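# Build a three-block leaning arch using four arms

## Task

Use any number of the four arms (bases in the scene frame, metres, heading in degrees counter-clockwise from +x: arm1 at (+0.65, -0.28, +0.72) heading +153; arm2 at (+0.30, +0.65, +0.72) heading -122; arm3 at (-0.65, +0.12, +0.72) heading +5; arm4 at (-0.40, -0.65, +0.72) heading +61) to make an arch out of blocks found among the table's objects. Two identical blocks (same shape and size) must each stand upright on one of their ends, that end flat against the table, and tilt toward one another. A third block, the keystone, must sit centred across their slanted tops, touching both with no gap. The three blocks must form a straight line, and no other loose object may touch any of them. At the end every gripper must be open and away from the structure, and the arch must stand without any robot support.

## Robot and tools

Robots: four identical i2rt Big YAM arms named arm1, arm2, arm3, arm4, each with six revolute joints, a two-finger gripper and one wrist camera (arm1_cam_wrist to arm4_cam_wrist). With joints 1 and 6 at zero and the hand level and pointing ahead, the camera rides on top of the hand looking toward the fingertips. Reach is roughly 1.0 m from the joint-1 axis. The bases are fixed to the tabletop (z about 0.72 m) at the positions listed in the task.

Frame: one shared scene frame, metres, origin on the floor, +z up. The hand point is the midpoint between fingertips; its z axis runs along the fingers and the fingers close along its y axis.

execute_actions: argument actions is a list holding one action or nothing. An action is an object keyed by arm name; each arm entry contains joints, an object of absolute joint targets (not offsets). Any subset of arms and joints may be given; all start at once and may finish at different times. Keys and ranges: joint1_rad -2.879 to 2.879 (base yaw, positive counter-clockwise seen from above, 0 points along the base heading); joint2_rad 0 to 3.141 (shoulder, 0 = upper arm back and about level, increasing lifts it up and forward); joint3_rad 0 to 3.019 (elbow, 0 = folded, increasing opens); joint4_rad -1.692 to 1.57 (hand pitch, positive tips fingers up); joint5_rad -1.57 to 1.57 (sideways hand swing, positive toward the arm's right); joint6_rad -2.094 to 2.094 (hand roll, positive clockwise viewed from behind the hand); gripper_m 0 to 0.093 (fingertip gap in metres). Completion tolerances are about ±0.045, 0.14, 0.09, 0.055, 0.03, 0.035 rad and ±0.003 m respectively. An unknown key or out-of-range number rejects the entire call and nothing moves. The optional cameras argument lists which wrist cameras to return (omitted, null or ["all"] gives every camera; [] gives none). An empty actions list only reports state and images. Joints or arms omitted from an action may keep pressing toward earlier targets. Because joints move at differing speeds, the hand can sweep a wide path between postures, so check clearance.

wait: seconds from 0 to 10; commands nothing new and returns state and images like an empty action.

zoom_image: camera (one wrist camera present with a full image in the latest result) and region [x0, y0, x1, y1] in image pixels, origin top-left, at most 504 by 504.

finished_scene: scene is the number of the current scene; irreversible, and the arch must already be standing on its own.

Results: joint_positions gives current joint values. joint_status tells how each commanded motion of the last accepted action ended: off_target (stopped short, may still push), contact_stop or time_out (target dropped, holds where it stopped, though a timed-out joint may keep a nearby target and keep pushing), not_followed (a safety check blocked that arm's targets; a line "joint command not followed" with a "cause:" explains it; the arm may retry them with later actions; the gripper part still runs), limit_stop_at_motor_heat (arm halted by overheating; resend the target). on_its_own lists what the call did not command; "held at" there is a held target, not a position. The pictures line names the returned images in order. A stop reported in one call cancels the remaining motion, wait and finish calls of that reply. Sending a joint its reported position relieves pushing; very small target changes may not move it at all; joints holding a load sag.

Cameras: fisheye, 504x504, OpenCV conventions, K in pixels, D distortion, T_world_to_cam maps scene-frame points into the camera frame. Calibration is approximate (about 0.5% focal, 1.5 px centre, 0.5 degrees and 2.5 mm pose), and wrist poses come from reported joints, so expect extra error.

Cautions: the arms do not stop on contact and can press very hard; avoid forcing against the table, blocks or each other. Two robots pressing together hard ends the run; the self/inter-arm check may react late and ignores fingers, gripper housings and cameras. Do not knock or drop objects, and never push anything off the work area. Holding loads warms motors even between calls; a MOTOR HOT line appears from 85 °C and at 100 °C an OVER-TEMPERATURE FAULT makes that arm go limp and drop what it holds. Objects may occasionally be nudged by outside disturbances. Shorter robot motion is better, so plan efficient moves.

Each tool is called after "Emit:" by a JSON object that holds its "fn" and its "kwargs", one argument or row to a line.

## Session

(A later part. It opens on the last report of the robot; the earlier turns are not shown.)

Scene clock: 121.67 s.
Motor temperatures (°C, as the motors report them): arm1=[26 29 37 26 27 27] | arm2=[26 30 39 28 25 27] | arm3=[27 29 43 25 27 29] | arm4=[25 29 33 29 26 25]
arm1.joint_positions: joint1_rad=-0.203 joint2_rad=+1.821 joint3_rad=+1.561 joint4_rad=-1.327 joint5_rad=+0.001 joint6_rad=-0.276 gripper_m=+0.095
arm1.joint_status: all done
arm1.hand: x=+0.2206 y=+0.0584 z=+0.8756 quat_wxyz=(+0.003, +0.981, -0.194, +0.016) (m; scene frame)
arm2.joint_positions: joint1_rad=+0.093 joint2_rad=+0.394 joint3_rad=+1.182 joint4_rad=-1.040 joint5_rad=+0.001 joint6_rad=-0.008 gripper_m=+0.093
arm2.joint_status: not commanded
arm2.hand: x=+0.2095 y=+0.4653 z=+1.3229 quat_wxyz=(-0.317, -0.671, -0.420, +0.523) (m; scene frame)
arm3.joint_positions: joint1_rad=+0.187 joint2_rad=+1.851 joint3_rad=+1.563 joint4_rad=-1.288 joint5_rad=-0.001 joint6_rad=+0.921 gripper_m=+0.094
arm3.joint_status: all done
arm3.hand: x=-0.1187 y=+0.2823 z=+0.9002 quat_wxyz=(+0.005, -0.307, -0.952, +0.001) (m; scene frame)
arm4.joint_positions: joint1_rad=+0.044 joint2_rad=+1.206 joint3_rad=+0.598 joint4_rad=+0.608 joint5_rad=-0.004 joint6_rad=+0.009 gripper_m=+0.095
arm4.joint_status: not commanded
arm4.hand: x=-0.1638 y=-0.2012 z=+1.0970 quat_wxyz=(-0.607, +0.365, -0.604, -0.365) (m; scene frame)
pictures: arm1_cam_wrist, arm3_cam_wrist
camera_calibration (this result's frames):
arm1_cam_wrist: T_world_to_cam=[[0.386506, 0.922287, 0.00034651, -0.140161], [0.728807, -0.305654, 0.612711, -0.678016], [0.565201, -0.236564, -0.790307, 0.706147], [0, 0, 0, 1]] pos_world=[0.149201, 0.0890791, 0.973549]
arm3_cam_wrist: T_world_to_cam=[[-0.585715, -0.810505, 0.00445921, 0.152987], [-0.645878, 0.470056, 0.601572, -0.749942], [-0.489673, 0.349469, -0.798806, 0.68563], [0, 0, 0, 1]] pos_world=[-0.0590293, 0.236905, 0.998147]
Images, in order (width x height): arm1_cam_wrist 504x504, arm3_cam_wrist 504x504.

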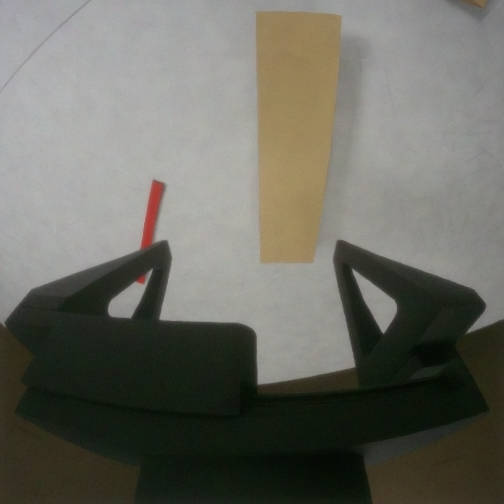

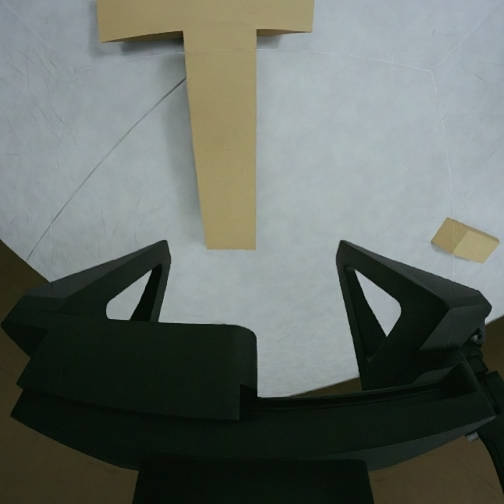

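Emit:
{"fn": "execute_actions", "kwargs": {
  "actions": [
    {"arm1":{"joints":{"joint1_rad":-0.265,"joint6_rad":-0.335}},"arm3":{"joints":{"joint1_rad":0.225,"joint2_rad":1.9,"joint3_rad":1.62,"joint6_rad":0.95}}}
  ],
  "cameras": []
}}

Emit:
{"fn": "execute_actions", "kwargs": {
  "actions": [
    {"arm1":{"joints":{"joint2_rad":2.0,"joint3_rad":1.51,"joint4_rad":-1.06}},"arm3":{"joints":{"joint2_rad":2.08,"joint3_rad":1.53,"joint4_rad":-1.0}}}
  ],
  "cameras": ["arm1_cam_wrist","arm3_cam_wrist"]
}}

Scene clock: 137.27 s.
Motor temperatures (°C, as the motors report them): arm1=[26 31 38 26 27 27] | arm2=[26 29 39 28 25 27] | arm3=[27 30 44 25 27 29] | arm4=[25 29 33 29 26 25]
arm1.joint_positions: joint1_rad=-0.268 joint2_rad=+1.821 joint3_rad=+1.561 joint4_rad=-1.327 joint5_rad=+0.001 joint6_rad=-0.321 gripper_m=+0.095
arm1.joint_status: all done
arm1.hand: x=+0.2433 y=+0.0854 z=+0.8759 quat_wxyz=(+0.003, +0.979, -0.203, +0.015) (m; scene frame)
arm2.joint_positions: joint1_rad=+0.093 joint2_rad=+0.394 joint3_rad=+1.182 joint4_rad=-1.040 joint5_rad=+0.001 joint6_rad=-0.008 gripper_m=+0.093
arm2.joint_status: not commanded
arm2.hand: x=+0.2095 y=+0.4653 z=+1.3229 quat_wxyz=(-0.317, -0.671, -0.420, +0.523) (m; scene frame)
arm3.joint_positions: joint1_rad=+0.219 joint2_rad=+1.885 joint3_rad=+1.579 joint4_rad=-1.288 joint5_rad=-0.001 joint6_rad=+0.941 gripper_m=+0.094
arm3.joint_status: all done
arm3.hand: x=-0.1194 y=+0.3011 z=+0.8877 quat_wxyz=(+0.012, -0.301, -0.953, +0.007) (m; scene frame)
arm4.joint_positions: joint1_rad=+0.044 joint2_rad=+1.206 joint3_rad=+0.598 joint4_rad=+0.608 joint5_rad=-0.004 joint6_rad=+0.009 gripper_m=+0.095
arm4.joint_status: not commanded
arm4.hand: x=-0.1638 y=-0.2012 z=+1.0970 quat_wxyz=(-0.607, +0.365, -0.604, -0.365) (m; scene frame)
pictures: none
No camera images: the call's "cameras" was empty. Leave "cameras" out to get every camera's image.

Scene clock: 138.43 s.
Motor temperatures (°C, as the motors report them): arm1=[26 32 38 26 27 27] | arm2=[26 29 39 28 25 27] | arm3=[27 30 44 25 27 29] | arm4=[25 29 33 29 26 25]
arm1.joint_positions: joint1_rad=-0.263 joint2_rad=+2.014 joint3_rad=+1.501 joint4_rad=-1.072 joint5_rad=+0.002 joint6_rad=-0.324 gripper_m=+0.095
arm1.joint_status: all done
arm1.hand: x=+0.2227 y=+0.1024 z=+0.7494 quat_wxyz=(+0.002, +0.980, -0.200, +0.015) (m; scene frame)
arm2.joint_positions: joint1_rad=+0.093 joint2_rad=+0.394 joint3_rad=+1.182 joint4_rad=-1.040 joint5_rad=+0.001 joint6_rad=-0.008 gripper_m=+0.093
arm2.joint_status: not commanded
arm2.hand: x=+0.2095 y=+0.4653 z=+1.3229 quat_wxyz=(-0.317, -0.671, -0.420, +0.523) (m; scene frame)
arm3.joint_positions: joint1_rad=+0.219 joint2_rad=+2.094 joint3_rad=+1.513 joint4_rad=-1.015 joint5_rad=-0.001 joint6_rad=+0.942 gripper_m=+0.094
arm3.joint_status: all done
arm3.hand: x=-0.1002 y=+0.3081 z=+0.7479 quat_wxyz=(+0.013, -0.301, -0.953, +0.007) (m; scene frame)
arm4.joint_positions: joint1_rad=+0.044 joint2_rad=+1.206 joint3_rad=+0.598 joint4_rad=+0.608 joint5_rad=-0.004 joint6_rad=+0.009 gripper_m=+0.095
arm4.joint_status: not commanded
arm4.hand: x=-0.1638 y=-0.2012 z=+1.0970 quat_wxyz=(-0.607, +0.365, -0.604, -0.365) (m; scene frame)
pictures: arm1_cam_wrist, arm3_cam_wrist
camera_calibration (this result's frames):
arm1_cam_wrist: T_world_to_cam=[[0.398402, 0.917209, 0.00158962, -0.184512], [0.725636, -0.316249, 0.611097, -0.585737], [0.561007, -0.242309, -0.791554, 0.618069], [0, 0, 0, 1]] pos_world=[0.151801, 0.133761, 0.84747]
arm3_cam_wrist: T_world_to_cam=[[-0.576109, -0.817108, 0.0208335, 0.176272], [-0.639664, 0.466576, 0.610849, -0.663765], [-0.50885, 0.338589, -0.791473, 0.559966], [0, 0, 0, 1]] pos_world=[-0.0380962, 0.264131, 0.844986]
Images, in order (width x height): arm1_cam_wrist 504x504, arm3_cam_wrist 504x504.

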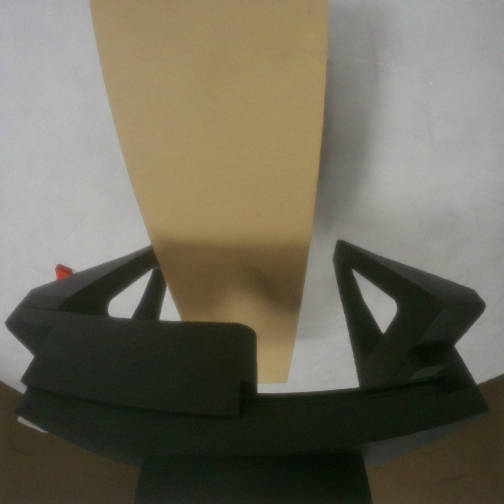

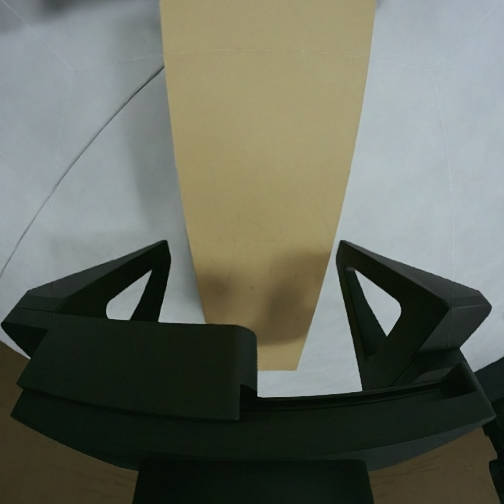

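Emit:
{"fn": "execute_actions", "kwargs": {
  "actions": [
    {"arm1":{"joints":{"gripper_m":0.054}},"arm3":{"joints":{"gripper_m":0.054}}}
  ],
  "cameras": []
}}

Emit:
{"fn": "execute_actions", "kwargs": {
  "actions": [
    {"arm1":{"joints":{"joint2_rad":1.6,"joint3_rad":1.5,"joint4_rad":-1.45}},"arm3":{"joints":{"joint2_rad":1.6,"joint3_rad":1.45,"joint4_rad":-1.4}}}
  ],
  "cameras": []
}}

Emit:
{"fn": "execute_actions", "kwargs": {
  "actions": [
    {"arm1":{"joints":{"joint1_rad":0.17,"joint2_rad":1.2,"joint3_rad":1.0,"joint6_rad":0}},"arm3":{"joints":{"joint1_rad":-0.39,"joint2_rad":1.2,"joint3_rad":1.0,"joint6_rad":0}}}
  ],
  "cameras": ["arm2_cam_wrist","arm4_cam_wrist"]
}}

Scene clock: 147.80 s.
Motor temperatures (°C, as the motors report them): arm1=[26 32 37 26 27 27] | arm2=[26 29 39 29 25 27] | arm3=[27 31 44 25 27 29] | arm4=[25 29 33 29 26 25]
arm1.joint_positions: joint1_rad=-0.263 joint2_rad=+2.014 joint3_rad=+1.501 joint4_rad=-1.071 joint5_rad=-0.001 joint6_rad=-0.325 gripper_m=+0.060
arm1.joint_status: gripper_m off_target (ended at +0.060, target +0.054)
arm1.hand: x=+0.2220 y=+0.1018 z=+0.7494 quat_wxyz=(+0.003, +0.980, -0.199, +0.013) (m; scene frame)
arm2.joint_positions: joint1_rad=+0.093 joint2_rad=+0.394 joint3_rad=+1.182 joint4_rad=-1.040 joint5_rad=+0.001 joint6_rad=-0.008 gripper_m=+0.093
arm2.joint_status: not commanded
arm2.hand: x=+0.2095 y=+0.4653 z=+1.3229 quat_wxyz=(-0.317, -0.671, -0.420, +0.523) (m; scene frame)
arm3.joint_positions: joint1_rad=+0.219 joint2_rad=+2.094 joint3_rad=+1.513 joint4_rad=-1.013 joint5_rad=+0.001 joint6_rad=+0.943 gripper_m=+0.060
arm3.joint_status: gripper_m off_target (ended at +0.060, target +0.054)
arm3.hand: x=-0.0997 y=+0.3081 z=+0.7479 quat_wxyz=(+0.012, -0.302, -0.953, +0.007) (m; scene frame)
arm4.joint_positions: joint1_rad=+0.044 joint2_rad=+1.206 joint3_rad=+0.598 joint4_rad=+0.608 joint5_rad=-0.004 joint6_rad=+0.009 gripper_m=+0.095
arm4.joint_status: not commanded
arm4.hand: x=-0.1638 y=-0.2012 z=+1.0970 quat_wxyz=(-0.607, +0.365, -0.604, -0.365) (m; scene frame)
pictures: none
No camera images: the call's "cameras" was empty. Leave "cameras" out to get every camera's image.

Scene clock: 149.33 s.
Motor temperatures (°C, as the motors report them): arm1=[26 32 38 26 27 27] | arm2=[26 29 39 29 25 27] | arm3=[27 31 44 25 27 29] | arm4=[25 29 33 29 26 25]
arm1.joint_positions: joint1_rad=-0.263 joint2_rad=+1.639 joint3_rad=+1.467 joint4_rad=-1.442 joint5_rad=-0.001 joint6_rad=-0.325 gripper_m=+0.060
arm1.joint_status: all done
arm1.hand: x=+0.2893 y=+0.0399 z=+0.9331 quat_wxyz=(+0.011, +0.980, -0.199, +0.026) (m; scene frame)
arm2.joint_positions: joint1_rad=+0.093 joint2_rad=+0.394 joint3_rad=+1.182 joint4_rad=-1.040 joint5_rad=+0.001 joint6_rad=-0.008 gripper_m=+0.093
arm2.joint_status: not commanded
arm2.hand: x=+0.2095 y=+0.4653 z=+1.3229 quat_wxyz=(-0.317, -0.671, -0.420, +0.523) (m; scene frame)
arm3.joint_positions: joint1_rad=+0.219 joint2_rad=+1.617 joint3_rad=+1.416 joint4_rad=-1.391 joint5_rad=+0.000 joint6_rad=+0.943 gripper_m=+0.060
arm3.joint_status: all done
arm3.hand: x=-0.2004 y=+0.2731 z=+0.9625 quat_wxyz=(+0.012, -0.302, -0.953, +0.007) (m; scene frame)
arm4.joint_positions: joint1_rad=+0.044 joint2_rad=+1.206 joint3_rad=+0.598 joint4_rad=+0.608 joint5_rad=-0.004 joint6_rad=+0.009 gripper_m=+0.095
arm4.joint_status: not commanded
arm4.hand: x=-0.1638 y=-0.2012 z=+1.0970 quat_wxyz=(-0.607, +0.365, -0.604, -0.365) (m; scene frame)
pictures: none
No camera images: the call's "cameras" was empty. Leave "cameras" out to get every camera's image.

Scene clock: 151.17 s.
Motor temperatures (°C, as the motors report them): arm1=[26 32 38 26 27 27] | arm2=[26 29 39 29 25 27] | arm3=[27 31 44 25 27 29] | arm4=[25 29 33 29 26 25]
arm1.joint_positions: joint1_rad=+0.180 joint2_rad=+1.216 joint3_rad=+0.978 joint4_rad=-1.445 joint5_rad=-0.003 joint6_rad=-0.013 gripper_m=+0.060
arm1.joint_status: all done
arm1.hand: x=+0.3636 y=-0.1964 z=+0.9167 quat_wxyz=(+0.010, +0.989, -0.135, +0.064) (m; scene frame)
arm2.joint_positions: joint1_rad=+0.093 joint2_rad=+0.394 joint3_rad=+1.182 joint4_rad=-1.040 joint5_rad=+0.001 joint6_rad=-0.008 gripper_m=+0.093
arm2.joint_status: not commanded
arm2.hand: x=+0.2095 y=+0.4653 z=+1.3229 quat_wxyz=(-0.317, -0.671, -0.420, +0.523) (m; scene frame)
arm3.joint_positions: joint1_rad=-0.381 joint2_rad=+1.206 joint3_rad=+0.980 joint4_rad=-1.394 joint5_rad=+0.002 joint6_rad=+0.009 gripper_m=+0.060
arm3.joint_status: all done
arm3.hand: x=-0.3524 y=+0.0357 z=+0.9570 quat_wxyz=(+0.027, -0.140, -0.990, -0.002) (m; scene frame)
arm4.joint_positions: joint1_rad=+0.044 joint2_rad=+1.206 joint3_rad=+0.598 joint4_rad=+0.608 joint5_rad=-0.004 joint6_rad=+0.009 gripper_m=+0.095
arm4.joint_status: not commanded
arm4.hand: x=-0.1638 y=-0.2012 z=+1.0970 quat_wxyz=(-0.607, +0.365, -0.604, -0.365) (m; scene frame)
pictures: arm2_cam_wrist, arm4_cam_wrist
camera_calibration (this result's frames):
arm2_cam_wrist: T_world_to_cam=[[-0.886584, 0.462323, 0.0150807, -0.0470763], [0.343556, 0.679959, -0.647785, 0.472598], [-0.30974, -0.569134, -0.761674, 1.45983], [0, 0, 0, 1]] pos_world=[0.248067, 0.531257, 1.41877]
arm4_cam_wrist: T_world_to_cam=[[0.88434, -0.466832, -0.00332241, 0.0590878], [-0.27204, -0.509528, -0.816318, 0.753582], [0.37939, 0.722807, -0.577593, 0.968238], [0, 0, 0, 1]] pos_world=[-0.214589, -0.288294, 1.17461]
Images, in order (width x height): arm2_cam_wrist 504x504, arm4_cam_wrist 504x504.

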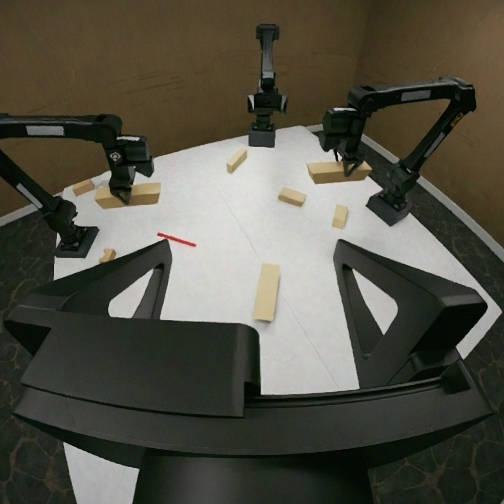

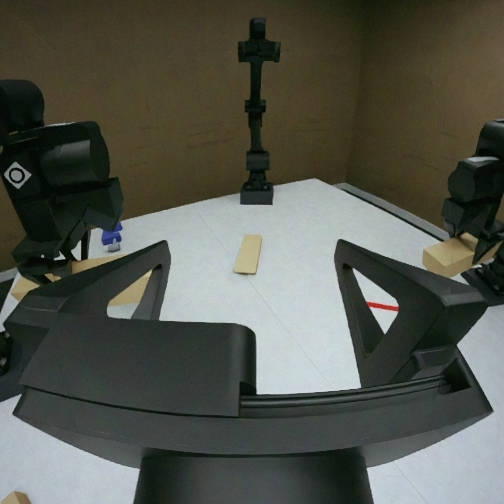

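Emit:
{"fn": "execute_actions", "kwargs": {
  "actions": [
    {"arm1":{"joints":{"joint4_rad":-0.18}},"arm3":{"joints":{"joint1_rad":-0.4,"joint4_rad":-0.18}},"arm4":{"joints":{"joint2_rad":0.8,"joint3_rad":0.35,"joint4_rad":0.55}}}
  ],
  "cameras": []
}}

Emit:
{"fn": "execute_actions", "kwargs": {
  "actions": [
    {"arm1":{"joints":{"joint2_rad":1.72,"joint3_rad":1.0,"joint4_rad":0.33}},"arm3":{"joints":{"joint2_rad":1.52,"joint3_rad":0.58,"joint4_rad":0.55}}}
  ],
  "cameras": ["arm4_cam_wrist"]
}}

Scene clock: 169.67 s.
Motor temperatures (°C, as the motors report them): arm1=[26 30 38 26 27 27] | arm2=[26 29 39 29 25 27] | arm3=[27 30 45 25 27 29] | arm4=[25 29 33 29 26 25]
arm1.joint_positions: joint1_rad=+0.180 joint2_rad=+1.220 joint3_rad=+0.977 joint4_rad=-0.229 joint5_rad=-0.003 joint6_rad=-0.012 gripper_m=+0.060
arm1.joint_status: all done
arm1.hand: x=+0.1236 y=-0.1269 z=+1.0434 quat_wxyz=(-0.076, +0.849, -0.115, -0.510) (m; scene frame)
arm2.joint_positions: joint1_rad=+0.093 joint2_rad=+0.394 joint3_rad=+1.182 joint4_rad=-1.040 joint5_rad=+0.001 joint6_rad=-0.008 gripper_m=+0.093
arm2.joint_status: not commanded
arm2.hand: x=+0.2095 y=+0.4653 z=+1.3229 quat_wxyz=(-0.317, -0.671, -0.420, +0.523) (m; scene frame)
arm3.joint_positions: joint1_rad=-0.386 joint2_rad=+1.209 joint3_rad=+0.977 joint4_rad=-0.234 joint5_rad=+0.002 joint6_rad=+0.009 gripper_m=+0.060
arm3.joint_status: all done
arm3.hand: x=-0.1283 y=-0.0294 z=+1.0887 quat_wxyz=(-0.518, -0.122, -0.844, +0.071) (m; scene frame)
arm4.joint_positions: joint1_rad=+0.044 joint2_rad=+0.799 joint3_rad=+0.350 joint4_rad=+0.553 joint5_rad=-0.004 joint6_rad=+0.009 gripper_m=+0.095
arm4.joint_status: all done
arm4.hand: x=-0.2178 y=-0.3022 z=+1.1153 quat_wxyz=(-0.637, +0.346, -0.572, -0.384) (m; scene frame)
pictures: none
No camera images: the call's "cameras" was empty. Leave "cameras" out to get every camera's image.

Scene clock: 171.00 s.
Motor temperatures (°C, as the motors report them): arm1=[26 31 38 26 27 27] | arm2=[26 29 39 29 25 27] | arm3=[27 30 45 25 27 29] | arm4=[25 28 33 29 26 25]
arm1.joint_positions: joint1_rad=+0.179 joint2_rad=+1.771 joint3_rad=+0.967 joint4_rad=+0.283 joint5_rad=-0.001 joint6_rad=-0.008 gripper_m=+0.060
arm1.joint_status: all done
arm1.hand: x=+0.0345 y=-0.0997 z=+0.8268 quat_wxyz=(-0.072, +0.861, -0.119, -0.489) (m; scene frame)
arm2.joint_positions: joint1_rad=+0.093 joint2_rad=+0.394 joint3_rad=+1.182 joint4_rad=-1.040 joint5_rad=+0.001 joint6_rad=-0.008 gripper_m=+0.093
arm2.joint_status: not commanded
arm2.hand: x=+0.2095 y=+0.4653 z=+1.3229 quat_wxyz=(-0.317, -0.671, -0.420, +0.523) (m; scene frame)
arm3.joint_positions: joint1_rad=-0.387 joint2_rad=+1.549 joint3_rad=+0.546 joint4_rad=+0.500 joint5_rad=+0.002 joint6_rad=+0.007 gripper_m=+0.060
arm3.joint_status: all done
arm3.hand: x=-0.1684 y=-0.0181 z=+0.8484 quat_wxyz=(-0.502, -0.122, -0.853, +0.069) (m; scene frame)
arm4.joint_positions: joint1_rad=+0.044 joint2_rad=+0.799 joint3_rad=+0.350 joint4_rad=+0.553 joint5_rad=-0.004 joint6_rad=+0.009 gripper_m=+0.095
arm4.joint_status: not commanded
arm4.hand: x=-0.2178 y=-0.3022 z=+1.1153 quat_wxyz=(-0.637, +0.346, -0.572, -0.384) (m; scene frame)
pictures: arm4_cam_wrist
camera_calibration (this result's frames):
arm4_cam_wrist: T_world_to_cam=[[0.885004, -0.465575, -0.0028969, 0.0597806], [-0.230342, -0.432429, -0.87175, 0.79657], [0.404612, 0.77217, -0.489942, 0.995014], [0, 0, 0, 1]] pos_world=[-0.272017, -0.396027, 1.18208]
Images, in order (width x height): arm4_cam_wrist 504x504.

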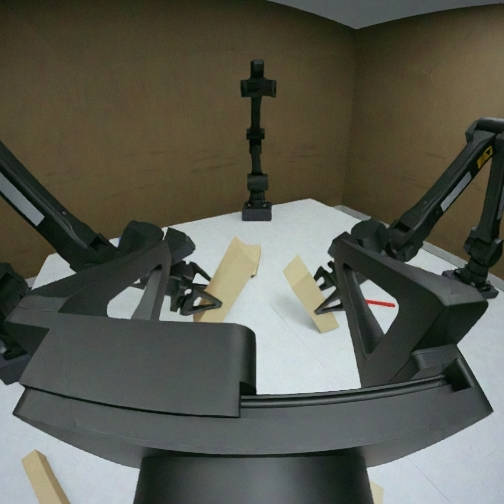

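Emit:
{"fn": "execute_actions", "kwargs": {
  "actions": [
    {"arm2":{"joints":{"joint1_rad":0.08,"joint2_rad":1.5,"joint3_rad":0.45,"joint4_rad":1.15}},"arm4":{"joints":{"joint2_rad":0.3,"joint3_rad":0.3}},"arm1":{"joints":{"joint2_rad":1.72,"joint3_rad":1.0,"joint4_rad":0.33}}}
  ],
  "cameras": ["arm2_cam_wrist"]
}}

Emit:
{"fn": "zoom_image", "kwargs": {
  "camera": "arm2_cam_wrist",
  "region": [140,130,370,310]
}}

Scene clock: 177.60 s.
Motor temperatures (°C, as the motors report them): arm1=[26 31 39 26 27 27] | arm2=[26 29 39 29 25 27] | arm3=[27 30 45 25 27 29] | arm4=[25 28 33 29 26 25]
arm1.joint_positions: joint1_rad=+0.179 joint2_rad=+1.771 joint3_rad=+0.967 joint4_rad=+0.283 joint5_rad=-0.001 joint6_rad=-0.008 gripper_m=+0.060
arm1.joint_status: all done
arm1.hand: x=+0.0345 y=-0.0997 z=+0.8268 quat_wxyz=(-0.072, +0.861, -0.119, -0.489) (m; scene frame)
arm2.joint_positions: joint1_rad=+0.088 joint2_rad=+1.498 joint3_rad=+0.438 joint4_rad=+1.131 joint5_rad=+0.001 joint6_rad=-0.008 gripper_m=+0.093
arm2.joint_status: all done
arm2.hand: x=+0.0767 y=+0.2107 z=+0.9716 quat_wxyz=(-0.378, -0.579, -0.361, +0.626) (m; scene frame)
arm3.joint_positions: joint1_rad=-0.387 joint2_rad=+1.549 joint3_rad=+0.546 joint4_rad=+0.500 joint5_rad=+0.002 joint6_rad=+0.007 gripper_m=+0.060
arm3.joint_status: not commanded
arm3.hand: x=-0.1684 y=-0.0181 z=+0.8484 quat_wxyz=(-0.502, -0.122, -0.853, +0.069) (m; scene frame)
arm4.joint_positions: joint1_rad=+0.044 joint2_rad=+0.307 joint3_rad=+0.293 joint4_rad=+0.550 joint5_rad=-0.004 joint6_rad=+0.009 gripper_m=+0.095
arm4.joint_status: all done
arm4.hand: x=-0.2756 y=-0.4081 z=+1.2358 quat_wxyz=(-0.744, +0.258, -0.421, -0.450) (m; scene frame)
pictures: arm2_cam_wrist
camera_calibration (this result's frames):
arm2_cam_wrist: T_world_to_cam=[[-0.883222, 0.468862, 0.00932208, -0.0377846], [0.235037, 0.459779, -0.856365, 0.721162], [-0.405803, -0.75417, -0.516287, 0.814118], [0, 0, 0, 1]] pos_world=[0.1275, 0.300124, 1.03825]
Images, in order (width x height): arm2_cam_wrist 504x504.

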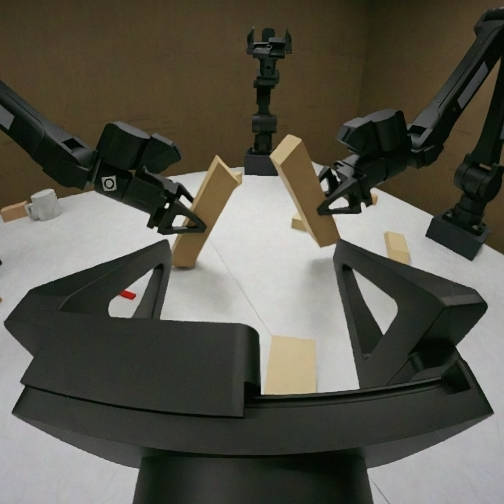

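Region (140, 130, 370, 310) of arm2_cam_wrist's 504x504 image, scaled by 2.191, with more detail than that image has; it fills the top 394 rows of this view, and the rest is white.

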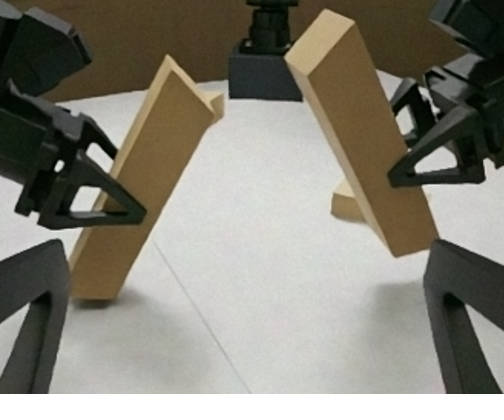

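Emit:
{"fn": "execute_actions", "kwargs": {
  "actions": [
    {"arm4":{"joints":{"joint1_rad":0.0,"joint2_rad":1.1,"joint3_rad":1.1,"joint4_rad":-0.93}}}
  ],
  "cameras": ["arm4_cam_wrist"]
}}

Emit:
{"fn": "zoom_image", "kwargs": {
  "camera": "arm4_cam_wrist",
  "region": [0,60,504,400]
}}

Scene clock: 192.13 s.
Motor temperatures (°C, as the motors report them): arm1=[26 32 39 26 27 27] | arm2=[26 29 38 29 25 27] | arm3=[27 30 44 26 27 29] | arm4=[25 28 34 29 26 25]
arm1.joint_positions: joint1_rad=+0.179 joint2_rad=+1.771 joint3_rad=+0.967 joint4_rad=+0.283 joint5_rad=-0.001 joint6_rad=-0.008 gripper_m=+0.060
arm1.joint_status: not commanded
arm1.hand: x=+0.0345 y=-0.0997 z=+0.8268 quat_wxyz=(-0.072, +0.861, -0.119, -0.489) (m; scene frame)
arm2.joint_positions: joint1_rad=+0.088 joint2_rad=+1.498 joint3_rad=+0.438 joint4_rad=+1.131 joint5_rad=+0.001 joint6_rad=-0.008 gripper_m=+0.093
arm2.joint_status: not commanded
arm2.hand: x=+0.0767 y=+0.2107 z=+0.9716 quat_wxyz=(-0.378, -0.579, -0.361, +0.626) (m; scene frame)
arm3.joint_positions: joint1_rad=-0.387 joint2_rad=+1.549 joint3_rad=+0.546 joint4_rad=+0.500 joint5_rad=+0.002 joint6_rad=+0.007 gripper_m=+0.060
arm3.joint_status: not commanded
arm3.hand: x=-0.1684 y=-0.0181 z=+0.8484 quat_wxyz=(-0.502, -0.122, -0.853, +0.069) (m; scene frame)
arm4.joint_positions: joint1_rad=+0.005 joint2_rad=+1.101 joint3_rad=+1.041 joint4_rad=-0.922 joint5_rad=-0.004 joint6_rad=+0.009 gripper_m=+0.095
arm4.joint_status: all done
arm4.hand: x=-0.1870 y=-0.2808 z=+1.0781 quat_wxyz=(-0.254, +0.474, -0.830, -0.144) (m; scene frame)
pictures: arm4_cam_wrist
camera_calibration (this result's frames):
arm4_cam_wrist: T_world_to_cam=[[0.858787, -0.512332, 0.000247016, 0.0209508], [-0.512154, -0.858475, 0.0268034, -0.360575], [-0.0135202, -0.0231449, -0.999641, 1.19578], [0, 0, 0, 1]] pos_world=[-0.186495, -0.271134, 1.20501]
Images, in order (width x height): arm4_cam_wrist 504x504.

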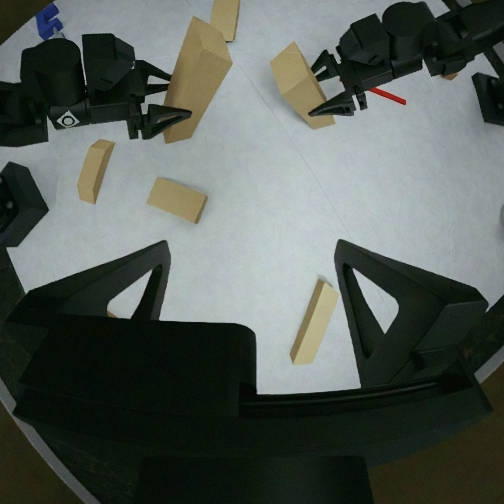

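Region (0, 60, 504, 400) of arm4_cam_wrist's 504x504 image, scaled by 1.000; it fills the top 340 rows of this view, and the rest is white.

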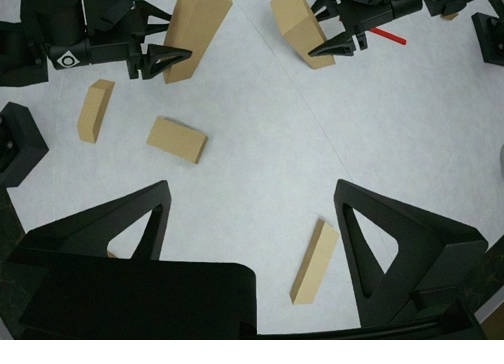

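Emit:
{"fn": "zoom_image", "kwargs": {
  "camera": "arm4_cam_wrist",
  "region": [270,265,370,375]
}}

Emit:
{"fn": "zoom_image", "kwargs": {
  "camera": "arm4_cam_wrist",
  "region": [60,120,220,240]
}}

Region (270, 265, 370, 375) of arm4_cam_wrist's 504x504 image, scaled by 4.582, with more detail than that image has; it fills the left 458 columns of this view, and the rest is white.

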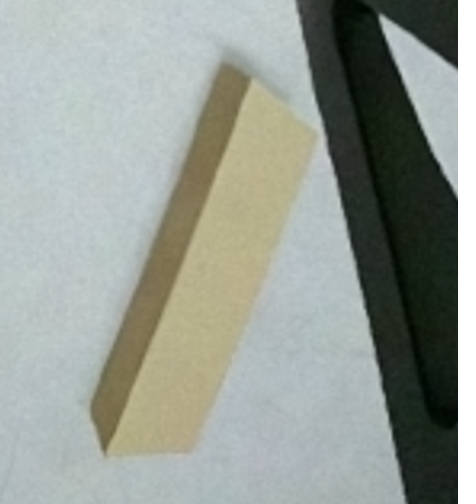

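Region (60, 120, 220, 240) of arm4_cam_wrist's 504x504 image, scaled by 3.150, with more detail than that image has; it fills the top 378 rows of this view, and the rest is white.

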